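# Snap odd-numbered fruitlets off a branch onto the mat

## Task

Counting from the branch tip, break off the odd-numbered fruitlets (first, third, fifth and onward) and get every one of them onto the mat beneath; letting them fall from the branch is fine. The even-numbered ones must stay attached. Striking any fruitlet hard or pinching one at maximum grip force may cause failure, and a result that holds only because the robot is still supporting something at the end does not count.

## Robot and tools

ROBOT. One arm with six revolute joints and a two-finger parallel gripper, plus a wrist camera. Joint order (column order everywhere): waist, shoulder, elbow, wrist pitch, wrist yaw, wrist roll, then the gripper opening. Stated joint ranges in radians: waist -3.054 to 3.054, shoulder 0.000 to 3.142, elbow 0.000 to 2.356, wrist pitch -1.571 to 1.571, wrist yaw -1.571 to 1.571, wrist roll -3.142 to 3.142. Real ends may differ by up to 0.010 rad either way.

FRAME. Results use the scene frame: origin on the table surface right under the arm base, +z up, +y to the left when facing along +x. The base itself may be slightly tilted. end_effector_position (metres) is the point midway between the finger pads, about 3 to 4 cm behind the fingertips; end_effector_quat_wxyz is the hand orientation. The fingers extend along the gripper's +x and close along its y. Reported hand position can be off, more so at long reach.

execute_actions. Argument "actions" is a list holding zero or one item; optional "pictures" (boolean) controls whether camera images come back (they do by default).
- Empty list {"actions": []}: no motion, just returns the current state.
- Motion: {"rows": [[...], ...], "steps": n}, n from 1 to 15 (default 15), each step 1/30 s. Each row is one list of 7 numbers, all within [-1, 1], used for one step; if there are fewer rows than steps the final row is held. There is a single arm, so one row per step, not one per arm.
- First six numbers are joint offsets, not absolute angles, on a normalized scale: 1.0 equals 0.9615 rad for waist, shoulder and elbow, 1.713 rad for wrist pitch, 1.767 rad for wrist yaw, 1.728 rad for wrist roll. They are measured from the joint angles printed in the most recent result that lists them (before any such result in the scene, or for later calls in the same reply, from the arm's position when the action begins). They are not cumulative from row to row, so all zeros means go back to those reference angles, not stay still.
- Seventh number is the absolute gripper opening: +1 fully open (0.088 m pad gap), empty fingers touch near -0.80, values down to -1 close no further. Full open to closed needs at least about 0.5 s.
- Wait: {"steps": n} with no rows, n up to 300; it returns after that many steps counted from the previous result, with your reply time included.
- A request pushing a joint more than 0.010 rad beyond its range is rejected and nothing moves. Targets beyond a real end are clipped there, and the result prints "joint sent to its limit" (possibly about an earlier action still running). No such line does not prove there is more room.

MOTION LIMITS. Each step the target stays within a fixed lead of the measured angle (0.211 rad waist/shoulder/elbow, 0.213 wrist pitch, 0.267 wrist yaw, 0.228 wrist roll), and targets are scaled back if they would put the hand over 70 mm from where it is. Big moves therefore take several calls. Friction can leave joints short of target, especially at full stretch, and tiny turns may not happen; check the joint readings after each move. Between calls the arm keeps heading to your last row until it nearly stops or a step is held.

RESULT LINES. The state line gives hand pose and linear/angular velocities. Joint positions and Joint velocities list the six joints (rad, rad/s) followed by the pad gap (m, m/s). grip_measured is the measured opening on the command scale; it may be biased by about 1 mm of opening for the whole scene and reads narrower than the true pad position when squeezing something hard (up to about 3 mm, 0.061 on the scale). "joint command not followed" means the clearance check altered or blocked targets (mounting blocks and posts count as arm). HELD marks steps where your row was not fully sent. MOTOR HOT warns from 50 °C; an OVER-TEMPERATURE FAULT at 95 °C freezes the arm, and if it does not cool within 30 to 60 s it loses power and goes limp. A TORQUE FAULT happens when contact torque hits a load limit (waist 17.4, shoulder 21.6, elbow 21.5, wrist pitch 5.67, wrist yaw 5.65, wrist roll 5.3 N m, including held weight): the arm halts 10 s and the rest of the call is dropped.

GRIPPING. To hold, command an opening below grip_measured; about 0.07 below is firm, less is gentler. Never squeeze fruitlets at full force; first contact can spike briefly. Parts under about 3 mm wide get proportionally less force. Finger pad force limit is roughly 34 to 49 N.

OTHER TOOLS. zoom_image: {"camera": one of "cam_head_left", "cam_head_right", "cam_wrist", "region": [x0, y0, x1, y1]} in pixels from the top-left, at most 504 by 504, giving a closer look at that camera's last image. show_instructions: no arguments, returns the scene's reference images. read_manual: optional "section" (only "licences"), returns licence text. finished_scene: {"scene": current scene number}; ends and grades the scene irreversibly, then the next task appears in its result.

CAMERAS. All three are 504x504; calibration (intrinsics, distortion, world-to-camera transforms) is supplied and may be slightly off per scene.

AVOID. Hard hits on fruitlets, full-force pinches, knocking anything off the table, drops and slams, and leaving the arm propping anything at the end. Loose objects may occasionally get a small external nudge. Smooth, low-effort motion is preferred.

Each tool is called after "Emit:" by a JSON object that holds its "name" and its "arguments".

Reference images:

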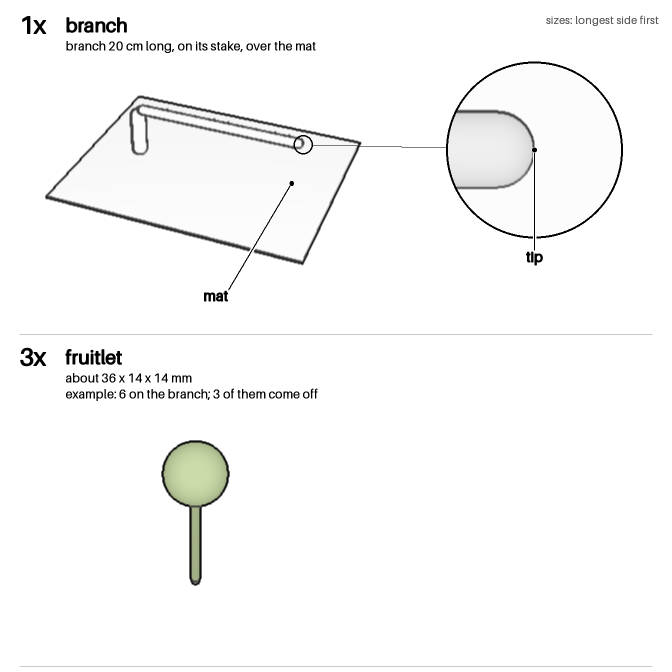

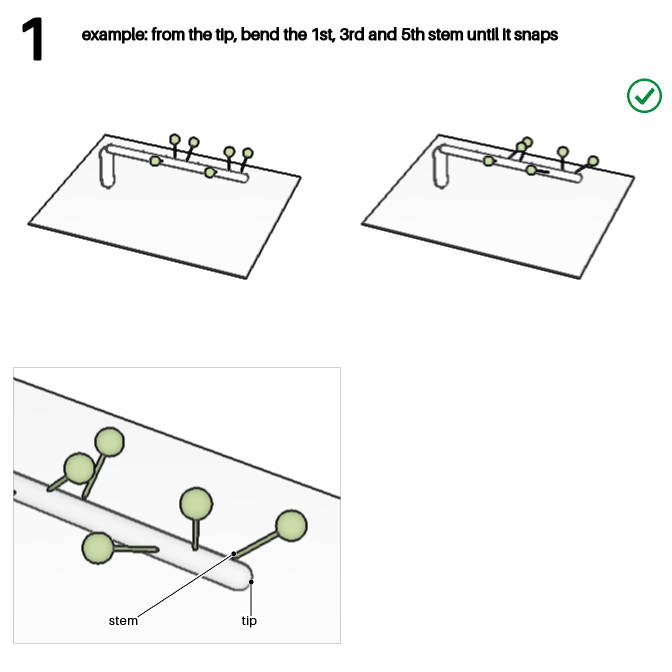

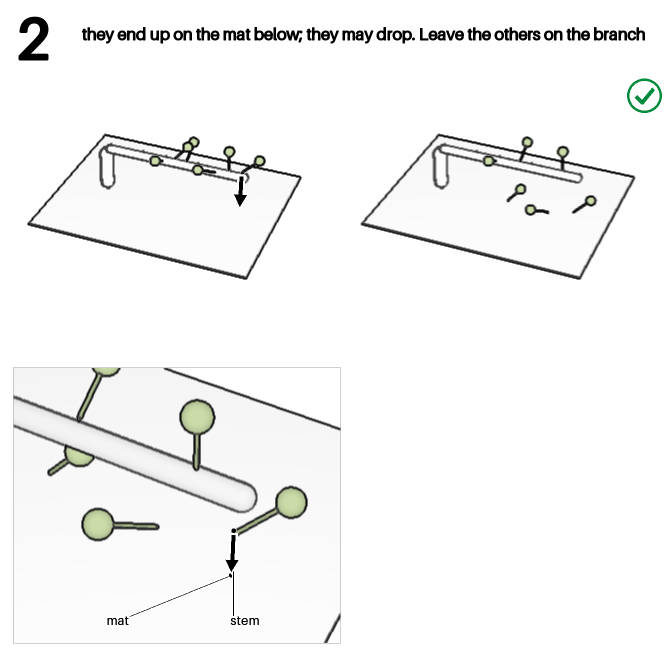

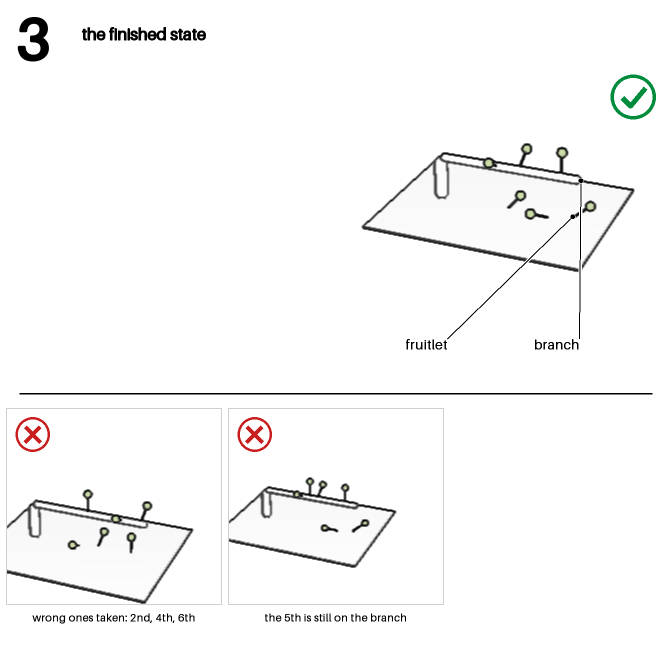

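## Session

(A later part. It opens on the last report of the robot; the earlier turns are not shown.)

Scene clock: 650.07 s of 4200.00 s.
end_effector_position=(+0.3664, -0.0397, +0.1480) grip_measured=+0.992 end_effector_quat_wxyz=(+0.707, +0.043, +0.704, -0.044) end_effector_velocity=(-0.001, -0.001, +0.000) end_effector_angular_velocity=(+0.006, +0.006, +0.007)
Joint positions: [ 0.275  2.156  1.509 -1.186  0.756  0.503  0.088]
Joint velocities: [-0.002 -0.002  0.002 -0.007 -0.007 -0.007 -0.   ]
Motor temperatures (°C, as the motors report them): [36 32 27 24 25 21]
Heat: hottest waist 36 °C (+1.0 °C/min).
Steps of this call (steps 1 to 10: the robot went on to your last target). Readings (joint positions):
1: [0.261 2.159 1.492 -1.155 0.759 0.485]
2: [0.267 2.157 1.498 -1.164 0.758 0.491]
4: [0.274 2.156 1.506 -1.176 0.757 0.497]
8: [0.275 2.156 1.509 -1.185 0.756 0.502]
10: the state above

Emit:
{"name": "execute_actions", "arguments": {"actions": [{"rows": [[0.003,-0.021,-0.027,0.002,-0.001,0.002,1],[0.005,-0.041,-0.054,0.005,-0.001,0.005,1],[0.008,-0.062,-0.082,0.007,-0.002,0.007,1],[0.01,-0.082,-0.109,0.009,-0.003,0.01,1],[0.013,-0.103,-0.136,0.012,-0.003,0.012,1],[0.015,-0.123,-0.163,0.014,-0.004,0.014,1],[0.018,-0.144,-0.19,0.016,-0.004,0.017,1],[0.02,-0.164,-0.218,0.018,-0.005,0.019,1],[0.023,-0.185,-0.245,0.021,-0.006,0.022,1],[0.025,-0.205,-0.272,0.023,-0.006,0.024,1],[0.028,-0.226,-0.299,0.025,-0.007,0.026,1],[0.03,-0.246,-0.326,0.028,-0.008,0.029,1],[0.033,-0.267,-0.354,0.03,-0.008,0.031,1],[0.035,-0.287,-0.381,0.032,-0.009,0.034,1],[0.0375,-0.308,-0.408,0.0345,-0.0096,0.036,1]], "steps": 15}], "pictures": false}}

Emit:
{"name": "execute_actions", "arguments": {"actions": [{"steps": 15}]}}

Scene clock: 672.97 s of 4200.00 s.
end_effector_position=(+0.2994, -0.0535, +0.1496) grip_measured=+0.992 end_effector_quat_wxyz=(+0.706, +0.045, +0.705, -0.045) end_effector_velocity=(-0.176, -0.028, -0.017) end_effector_angular_velocity=(+0.024, +0.028, -0.016)
Joint positions: [ 0.306  1.918  1.194 -1.139  0.744  0.549  0.088]
Joint velocities: [ 0.061 -0.589 -0.789  0.125 -0.051  0.11   0.   ]
Motor temperatures (°C, as the motors report them): [36 33 28 24 25 21]
Heat: hottest waist 36 °C (+1.0 °C/min).
Steps of this call (steps 1 to 30: the robot went on to your last target; steps 31 to 90: nothing new was sent; then 19.40 s passed at rest; steps 91 to 105: all 15 steps of this action). Readings (joint positions):
91: [0.275 2.155 1.508 -1.187 0.756 0.504]
92: [0.276 2.149 1.501 -1.184 0.756 0.504]
94: [0.279 2.127 1.467 -1.179 0.755 0.507]
98: [0.289 2.056 1.373 -1.166 0.752 0.521]
105: the state above

Scene clock: 673.47 s of 4200.00 s.
end_effector_position=(+0.2840, -0.0560, +0.1478) grip_measured=+0.992 end_effector_quat_wxyz=(+0.705, +0.046, +0.706, -0.046) end_effector_velocity=(-0.004, -0.000, -0.001) end_effector_angular_velocity=(+0.003, +0.013, +0.014)
Joint positions: [ 0.311  1.867  1.126 -1.129  0.741  0.56   0.088]
Joint velocities: [-0.002 -0.002 -0.007 -0.007 -0.007 -0.007  0.   ]
Motor temperatures (°C, as the motors report them): [36 33 28 24 25 21]
Heat: hottest waist 36 °C (+0.0 °C/min).
Steps of this call (steps 1 to 15: the robot went on to your last target). Readings (joint positions):
1: [0.308 1.901 1.172 -1.138 0.743 0.552]
2: [0.309 1.889 1.156 -1.138 0.742 0.554]
4: [0.311 1.876 1.139 -1.133 0.742 0.557]
8: [0.311 1.870 1.129 -1.130 0.742 0.559]
15: the state above
camera_calibration (this result's frames):
cam_wrist: T_world_to_cam=[[-0.136865, -0.990302, 0.0238858, -0.0128748], [-0.941179, 0.137521, 0.308658, 0.263862], [-0.30895, 0.0197638, -0.950873, 0.303035], [0, 0, 0, 1]] pos_world=[0.340202, -0.0550256, 0.207012]

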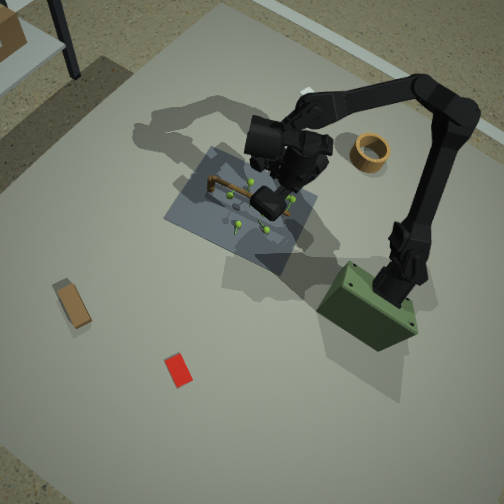

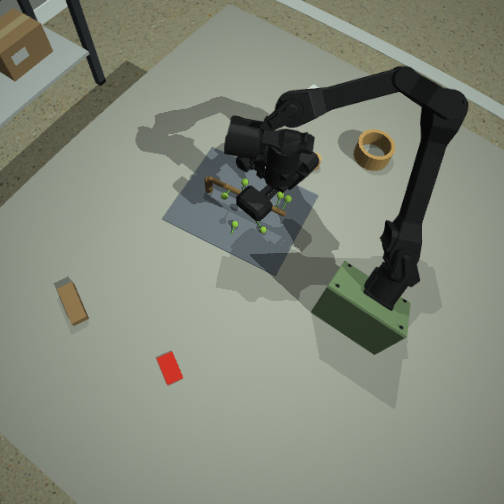

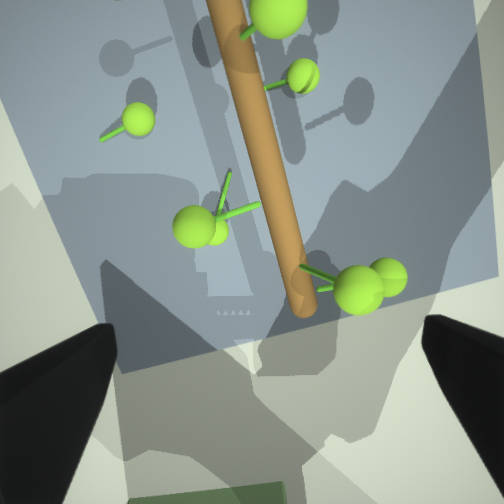

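Emit:
{"name": "execute_actions", "arguments": {"actions": [{"rows": [[-0.014,0.008,-0.014,0.008,0.002,-0.006,1],[-0.019,0.009,-0.02,0.015,0.003,-0.01,1],[-0.024,0.01,-0.027,0.021,0.003,-0.014,1],[-0.029,0.011,-0.033,0.028,0.004,-0.018,1],[-0.034,0.012,-0.039,0.034,0.005,-0.022,1],[-0.039,0.013,-0.045,0.041,0.006,-0.026,1],[-0.044,0.014,-0.052,0.047,0.006,-0.03,1],[-0.049,0.015,-0.058,0.054,0.007,-0.034,1],[-0.054,0.016,-0.064,0.061,0.008,-0.038,1],[-0.059,0.017,-0.071,0.067,0.009,-0.042,1],[-0.064,0.018,-0.077,0.074,0.009,-0.046,1],[-0.069,0.019,-0.083,0.08,0.01,-0.05,1],[-0.074,0.02,-0.089,0.087,0.011,-0.054,1],[-0.079,0.021,-0.096,0.093,0.012,-0.058,1],[-0.084,0.022,-0.102,0.1,0.0125,-0.0613,1]], "steps": 15}], "pictures": false}}

Emit:
{"name": "execute_actions", "arguments": {"actions": [{"steps": 12}]}}

Scene clock: 691.07 s of 4200.00 s.
end_effector_position=(+0.2846, -0.0557, +0.1205) grip_measured=+0.992 end_effector_quat_wxyz=(+0.705, +0.046, +0.706, -0.045) end_effector_velocity=(-0.008, +0.002, -0.067) end_effector_angular_velocity=(+0.005, +0.026, +0.021)
Joint positions: [ 0.248  1.875  1.052 -0.989  0.758  0.476  0.088]
Joint velocities: [-0.149  0.027 -0.183  0.315  0.022 -0.198  0.   ]
Motor temperatures (°C, as the motors report them): [35 32 27 24 25 21]
Heat: hottest waist 35 °C (-1.0 °C/min).
Steps of this call (steps 1 to 15: the robot went on to your last target; steps 16 to 90: nothing new was sent; then 14.10 s passed at rest; steps 91 to 105: all 15 steps of this action). Readings (joint positions):
91: [0.311 1.867 1.125 -1.127 0.741 0.560]
92: [0.309 1.867 1.123 -1.121 0.741 0.559]
94: [0.302 1.867 1.116 -1.105 0.743 0.550]
98: [0.282 1.869 1.094 -1.066 0.748 0.524]
105: the state above

Scene clock: 691.47 s of 4200.00 s.
end_effector_position=(+0.2843, -0.0554, +0.1147) grip_measured=+0.992 end_effector_quat_wxyz=(+0.705, +0.046, +0.706, -0.045) end_effector_velocity=(-0.004, +0.001, -0.002) end_effector_angular_velocity=(+0.003, +0.016, +0.017)
Joint positions: [ 0.236  1.879  1.037 -0.96   0.761  0.459  0.088]
Joint velocities: [-0.002  0.002 -0.007 -0.007 -0.007 -0.007 -0.   ]
Motor temperatures (°C, as the motors report them): [35 32 27 24 25 21]
Heat: hottest waist 35 °C (-1.0 °C/min).
Steps of this call (steps 1 to 12: the robot went on to your last target). Readings (joint positions):
1: [0.244 1.877 1.047 -0.981 0.759 0.471]
2: [0.240 1.877 1.043 -0.975 0.760 0.467]
4: [0.236 1.879 1.039 -0.968 0.761 0.463]
8: [0.236 1.879 1.037 -0.962 0.761 0.460]
12: the state above
camera_calibration (this result's frames):
cam_wrist: T_world_to_cam=[[-0.136028, -0.990411, 0.0241341, -0.0117513], [-0.941373, 0.136807, 0.308383, 0.274328], [-0.308727, 0.0192294, -0.950956, 0.271547], [0, 0, 0, 1]] pos_world=[0.34048, -0.0543903, 0.173915]

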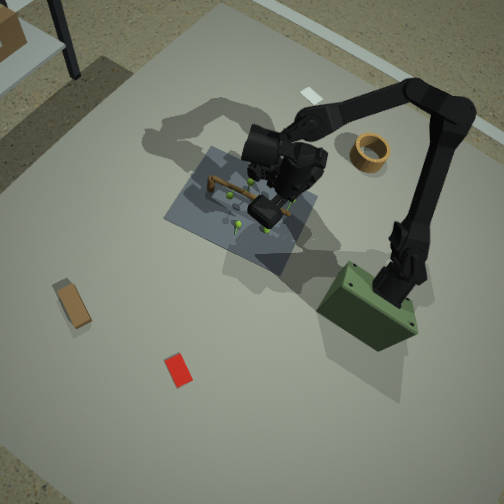

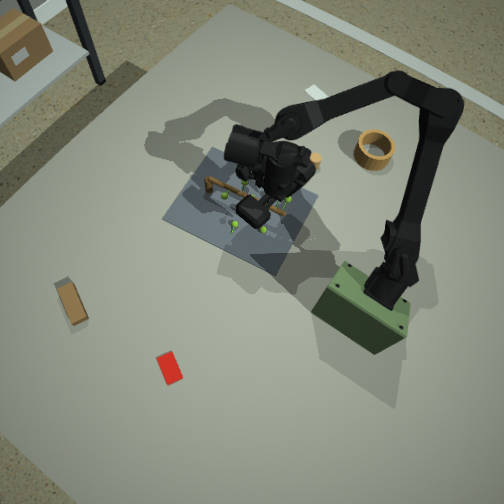

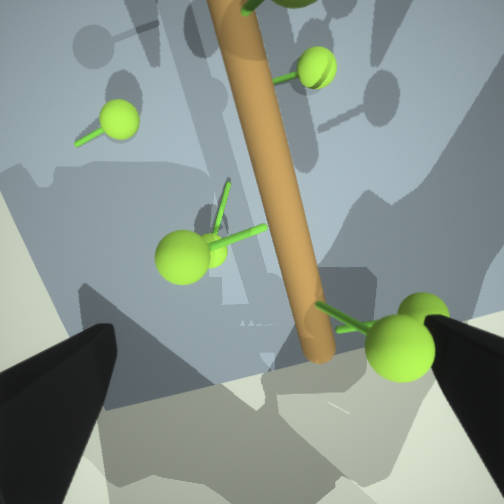

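Emit:
{"name": "execute_actions", "arguments": {"actions": [{"rows": [[-0.009,0.009,-0.012,0.004,0.001,-0.005,1],[-0.012,0.01,-0.015,0.007,0.001,-0.007,1],[-0.014,0.01,-0.018,0.011,0.002,-0.009,1],[-0.017,0.011,-0.021,0.014,0.002,-0.011,1],[-0.02,0.012,-0.023,0.018,0.002,-0.013,1],[-0.023,0.012,-0.026,0.021,0.003,-0.015,1],[-0.025,0.013,-0.029,0.025,0.003,-0.017,1],[-0.028,0.014,-0.032,0.028,0.003,-0.019,1],[-0.031,0.015,-0.035,0.032,0.003,-0.021,1],[-0.033,0.015,-0.038,0.035,0.004,-0.023,1],[-0.036,0.016,-0.041,0.039,0.004,-0.025,1],[-0.039,0.017,-0.043,0.042,0.004,-0.027,1],[-0.042,0.018,-0.046,0.046,0.004,-0.029,1],[-0.044,0.018,-0.049,0.049,0.005,-0.031,1],[-0.047,0.019,-0.052,0.0525,0.005,-0.0335,1]], "steps": 15}], "pictures": false}}

Emit:
{"name": "execute_actions", "arguments": {"actions": [{"steps": 10}]}}

Scene clock: 707.83 s of 4200.00 s.
end_effector_position=(+0.2843, -0.0558, +0.1013) grip_measured=+0.992 end_effector_quat_wxyz=(+0.705, +0.048, +0.706, -0.046) end_effector_velocity=(-0.007, -0.000, -0.034) end_effector_angular_velocity=(+0.002, +0.023, +0.021)
Joint positions: [ 0.203  1.884  1.003 -0.888  0.767  0.416  0.088]
Joint velocities: [-0.081  0.017 -0.09   0.154  0.007 -0.11   0.   ]
Motor temperatures (°C, as the motors report them): [34 31 27 24 25 21]
Heat: hottest waist 34 °C (-2.0 °C/min).
Steps of this call (steps 1 to 30: the robot went on to your last target; steps 31 to 90: nothing new was sent; then 12.87 s passed at rest; steps 91 to 105: all 15 steps of this action). Readings (joint positions):
91: [0.235 1.879 1.036 -0.959 0.761 0.458]
92: [0.235 1.879 1.035 -0.957 0.761 0.457]
94: [0.231 1.879 1.032 -0.949 0.762 0.452]
98: [0.220 1.880 1.022 -0.929 0.764 0.440]
105: the state above

Scene clock: 708.17 s of 4200.00 s.
end_effector_position=(+0.2842, -0.0557, +0.0985) grip_measured=+0.992 end_effector_quat_wxyz=(+0.705, +0.048, +0.706, -0.046) end_effector_velocity=(-0.002, -0.000, -0.000) end_effector_angular_velocity=(+0.006, +0.009, +0.011)
Joint positions: [ 0.196  1.886  0.996 -0.873  0.768  0.407  0.088]
Joint velocities: [-0.002 -0.002 -0.002 -0.007 -0.007 -0.007 -0.   ]
Motor temperatures (°C, as the motors report them): [34 31 27 24 25 21]
Heat: hottest waist 34 °C (-2.0 °C/min).
Steps of this call (steps 1 to 10: the robot went on to your last target). Readings (joint positions):
1: [0.200 1.885 1.000 -0.883 0.767 0.413]
2: [0.198 1.885 0.998 -0.880 0.768 0.411]
4: [0.196 1.886 0.996 -0.876 0.768 0.409]
8: [0.196 1.886 0.996 -0.873 0.768 0.407]
10: the state above
camera_calibration (this result's frames):
cam_wrist: T_world_to_cam=[[-0.138682, -0.990086, 0.0222723, -0.0106626], [-0.941226, 0.138766, 0.307958, 0.279342], [-0.307995, 0.021745, -0.951139, 0.256051], [0, 0, 0, 1]] pos_world=[0.340308, -0.0548878, 0.157752]

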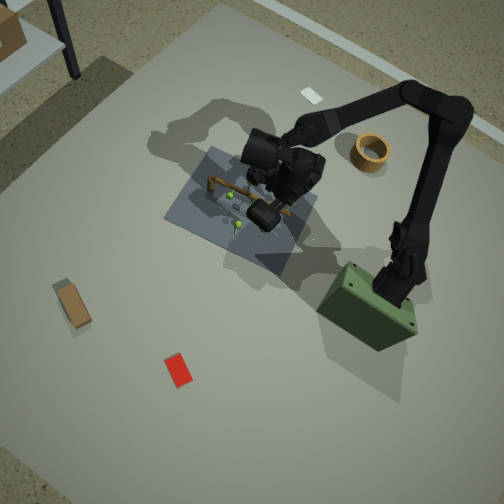

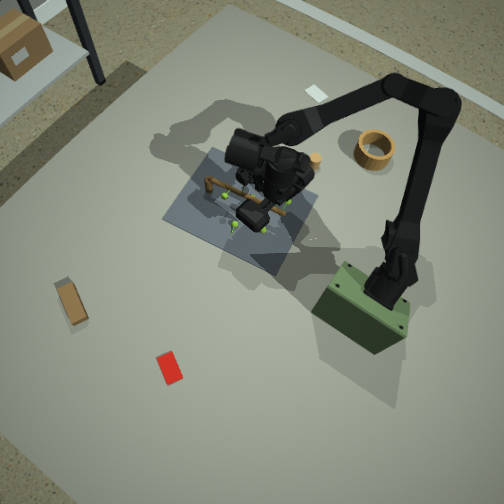

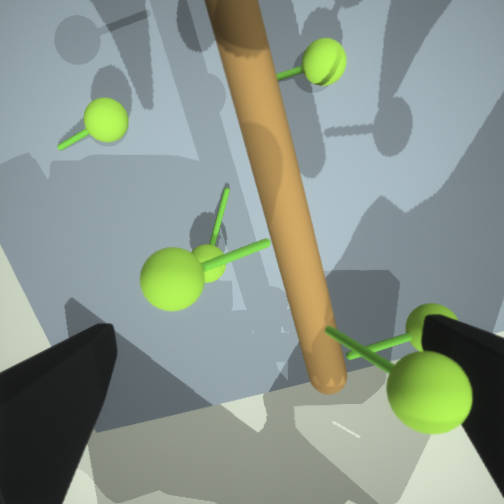

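Emit:
{"name": "execute_actions", "arguments": {"actions": [{"rows": [[-0.009,0.012,-0.012,0.004,0.001,-0.005,1],[-0.012,0.013,-0.015,0.007,0.001,-0.007,1],[-0.014,0.014,-0.018,0.011,0.002,-0.009,1],[-0.017,0.015,-0.021,0.014,0.002,-0.011,1],[-0.02,0.016,-0.023,0.018,0.002,-0.013,0.96],[-0.022,0.017,-0.026,0.021,0.003,-0.015,0.95],[-0.025,0.017,-0.029,0.025,0.003,-0.017,0.94],[-0.027,0.018,-0.032,0.028,0.003,-0.019,0.93],[-0.03,0.019,-0.035,0.032,0.003,-0.021,0.92],[-0.032,0.02,-0.038,0.035,0.004,-0.023,0.91],[-0.035,0.021,-0.041,0.039,0.004,-0.025,0.9],[-0.038,0.022,-0.043,0.042,0.004,-0.027,0.89],[-0.04,0.022,-0.046,0.046,0.005,-0.029,0.88],[-0.043,0.023,-0.049,0.049,0.005,-0.031,0.87],[-0.045,0.024,-0.052,0.0525,0.006,-0.0335,0.86]], "steps": 15}], "pictures": false}}

Emit:
{"name": "execute_actions", "arguments": {"actions": [{"steps": 15}]}}

Scene clock: 719.33 s of 4200.00 s.
end_effector_position=(+0.2829, -0.0555, +0.0847) grip_measured=+0.890 end_effector_quat_wxyz=(+0.705, +0.047, +0.707, -0.046) end_effector_velocity=(-0.005, +0.000, -0.032) end_effector_angular_velocity=(+0.004, +0.006, +0.010)
Joint positions: [ 0.164  1.896  0.961 -0.801  0.774  0.364  0.083]
Joint velocities: [-0.076  0.017 -0.085  0.168  0.007 -0.11  -0.014]
Motor temperatures (°C, as the motors report them): [34 31 27 24 25 21]
Heat: hottest waist 34 °C (-2.0 °C/min).
Steps of this call (steps 1 to 30: the robot went on to your last target; steps 31 to 90: nothing new was sent; then 7.67 s passed at rest; steps 91 to 105: all 15 steps of this action). Readings (joint positions):
91: [0.196 1.886 0.995 -0.871 0.768 0.406]
92: [0.195 1.886 0.994 -0.869 0.768 0.404]
94: [0.192 1.887 0.990 -0.862 0.769 0.400]
98: [0.182 1.890 0.980 -0.841 0.771 0.388]
105: the state above

Scene clock: 719.83 s of 4200.00 s.
end_effector_position=(+0.2826, -0.0555, +0.0820) grip_measured=+0.864 end_effector_quat_wxyz=(+0.705, +0.046, +0.707, -0.046) end_effector_velocity=(+0.000, +0.001, -0.000) end_effector_angular_velocity=(+0.008, -0.002, -0.014)
Joint positions: [ 0.158  1.898  0.954 -0.785  0.777  0.354  0.081]
Joint velocities: [-0.002 -0.002 -0.002  0.007 -0.007  0.007 -0.   ]
Motor temperatures (°C, as the motors report them): [34 31 27 24 25 21]
Heat: hottest waist 34 °C (-2.0 °C/min).
Steps of this call (steps 1 to 15: the robot went on to your last target). Readings (joint positions):
1: [0.162 1.897 0.959 -0.796 0.775 0.361]
2: [0.160 1.898 0.957 -0.793 0.775 0.359]
4: [0.158 1.898 0.955 -0.789 0.776 0.356]
8: [0.158 1.898 0.954 -0.786 0.777 0.355]
15: the state above
camera_calibration (this result's frames):
cam_wrist: T_world_to_cam=[[-0.136342, -0.990355, 0.0246749, -0.0111659], [-0.941029, 0.137256, 0.309233, 0.282713], [-0.309637, 0.0189415, -0.950666, 0.240069], [0, 0, 0, 1]] pos_world=[0.338853, -0.0544095, 0.141076]

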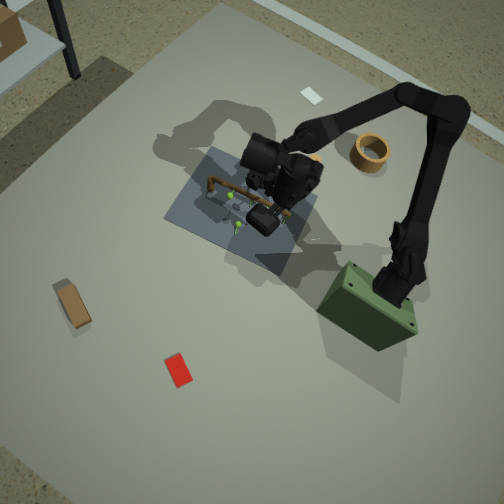

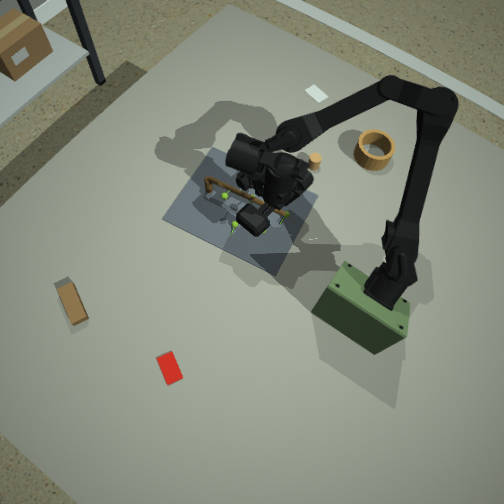

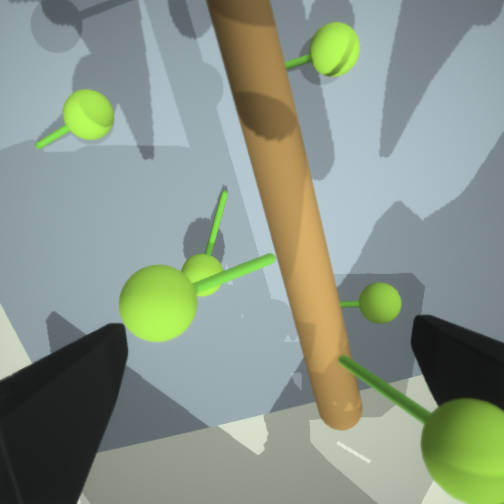

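Emit:
{"name": "execute_actions", "arguments": {"actions": [{"rows": [[0.005,-0.007,0.016,-0.013,-0.001,0.008,1],[0.016,-0.011,0.027,-0.027,-0.003,0.016,1],[0.027,-0.015,0.038,-0.04,-0.004,0.024,1],[0.038,-0.018,0.05,-0.053,-0.005,0.032,1],[0.049,-0.021,0.062,-0.067,-0.007,0.04,1],[0.06,-0.024,0.074,-0.08,-0.008,0.048,1],[0.07,-0.027,0.086,-0.093,-0.009,0.056,1],[0.081,-0.03,0.098,-0.107,-0.011,0.064,1],[0.092,-0.032,0.11,-0.12,-0.012,0.072,1],[0.103,-0.034,0.122,-0.133,-0.013,0.08,1],[0.114,-0.036,0.134,-0.147,-0.015,0.088,1],[0.125,-0.037,0.146,-0.16,-0.016,0.096,1],[0.135,-0.038,0.159,-0.173,-0.017,0.104,1],[0.146,-0.039,0.171,-0.187,-0.019,0.112,1],[0.157,-0.04,0.184,-0.2,-0.02,0.12,1]], "steps": 15}], "pictures": false}}

Emit:
{"name": "execute_actions", "arguments": {"actions": [{"steps": 15}]}}

Scene clock: 732.67 s of 4200.00 s.
end_effector_position=(+0.2851, -0.0562, +0.1357) grip_measured=+0.991 end_effector_quat_wxyz=(+0.705, +0.047, +0.706, -0.046) end_effector_velocity=(-0.007, -0.001, +0.131) end_effector_angular_velocity=(-0.007, +0.014, +0.028)
Joint positions: [ 0.282  1.871  1.094 -1.067  0.75   0.521  0.088]
Joint velocities: [ 0.305 -0.037  0.349 -0.681 -0.081  0.388  0.   ]
Motor temperatures (°C, as the motors report them): [33 30 27 24 25 21]
Heat: hottest waist 33 °C (-3.0 °C/min).
Steps of this call (steps 1 to 15: the robot went on to your last target; steps 16 to 90: nothing new was sent; then 9.33 s passed at rest; steps 91 to 105: all 15 steps of this action). Readings (joint positions):
91: [0.158 1.898 0.954 -0.786 0.777 0.354]
92: [0.159 1.898 0.958 -0.797 0.777 0.357]
94: [0.169 1.898 0.970 -0.830 0.775 0.376]
98: [0.209 1.888 1.012 -0.910 0.766 0.425]
105: the state above

Scene clock: 733.17 s of 4200.00 s.
end_effector_position=(+0.2843, -0.0567, +0.1475) grip_measured=+0.992 end_effector_quat_wxyz=(+0.706, +0.046, +0.705, -0.046) end_effector_velocity=(-0.001, +0.000, -0.000) end_effector_angular_velocity=(+0.004, +0.010, -0.004)
Joint positions: [ 0.309  1.865  1.124 -1.126  0.743  0.556  0.088]
Joint velocities: [-0.002  0.002  0.002 -0.007 -0.007  0.007 -0.   ]
Motor temperatures (°C, as the motors report them): [33 30 27 24 25 21]
Heat: hottest waist 33 °C (-3.0 °C/min).
Steps of this call (steps 1 to 15: the robot went on to your last target). Readings (joint positions):
1: [0.292 1.869 1.104 -1.085 0.748 0.532]
2: [0.299 1.868 1.111 -1.096 0.746 0.539]
4: [0.307 1.866 1.120 -1.111 0.745 0.548]
8: [0.309 1.865 1.123 -1.122 0.744 0.554]
15: the state above
camera_calibration (this result's frames):
cam_wrist: T_world_to_cam=[[-0.137665, -0.99018, 0.0243498, -0.013339], [-0.941816, 0.138473, 0.30628, 0.264912], [-0.306644, 0.0192308, -0.95163, 0.302262], [0, 0, 0, 1]] pos_world=[0.340349, -0.0557037, 0.206829]

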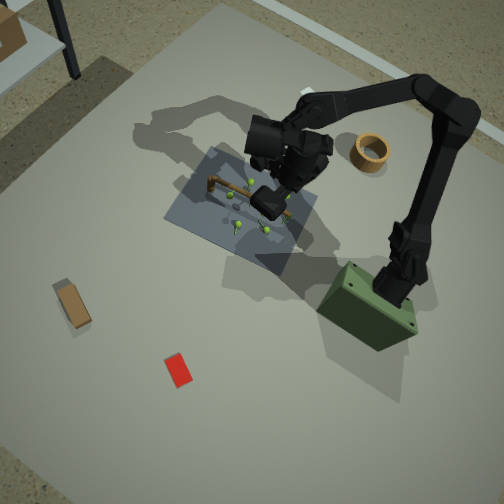

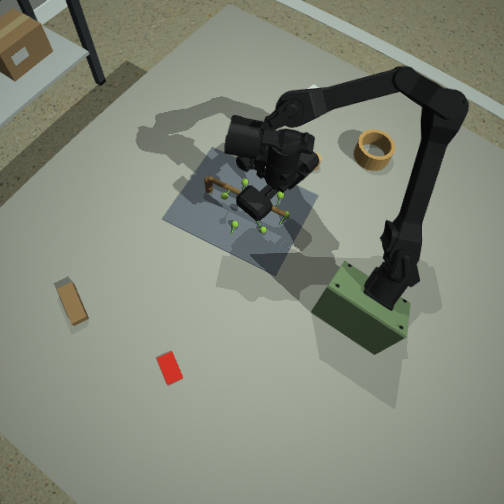

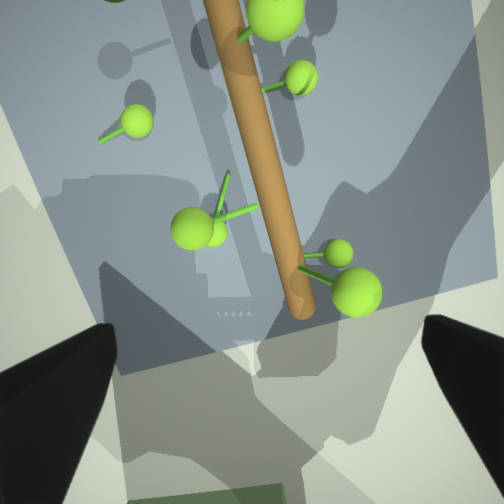

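Emit:
{"name": "finished_scene", "arguments": {"scene": 1}}

The scene is finished: the task was done.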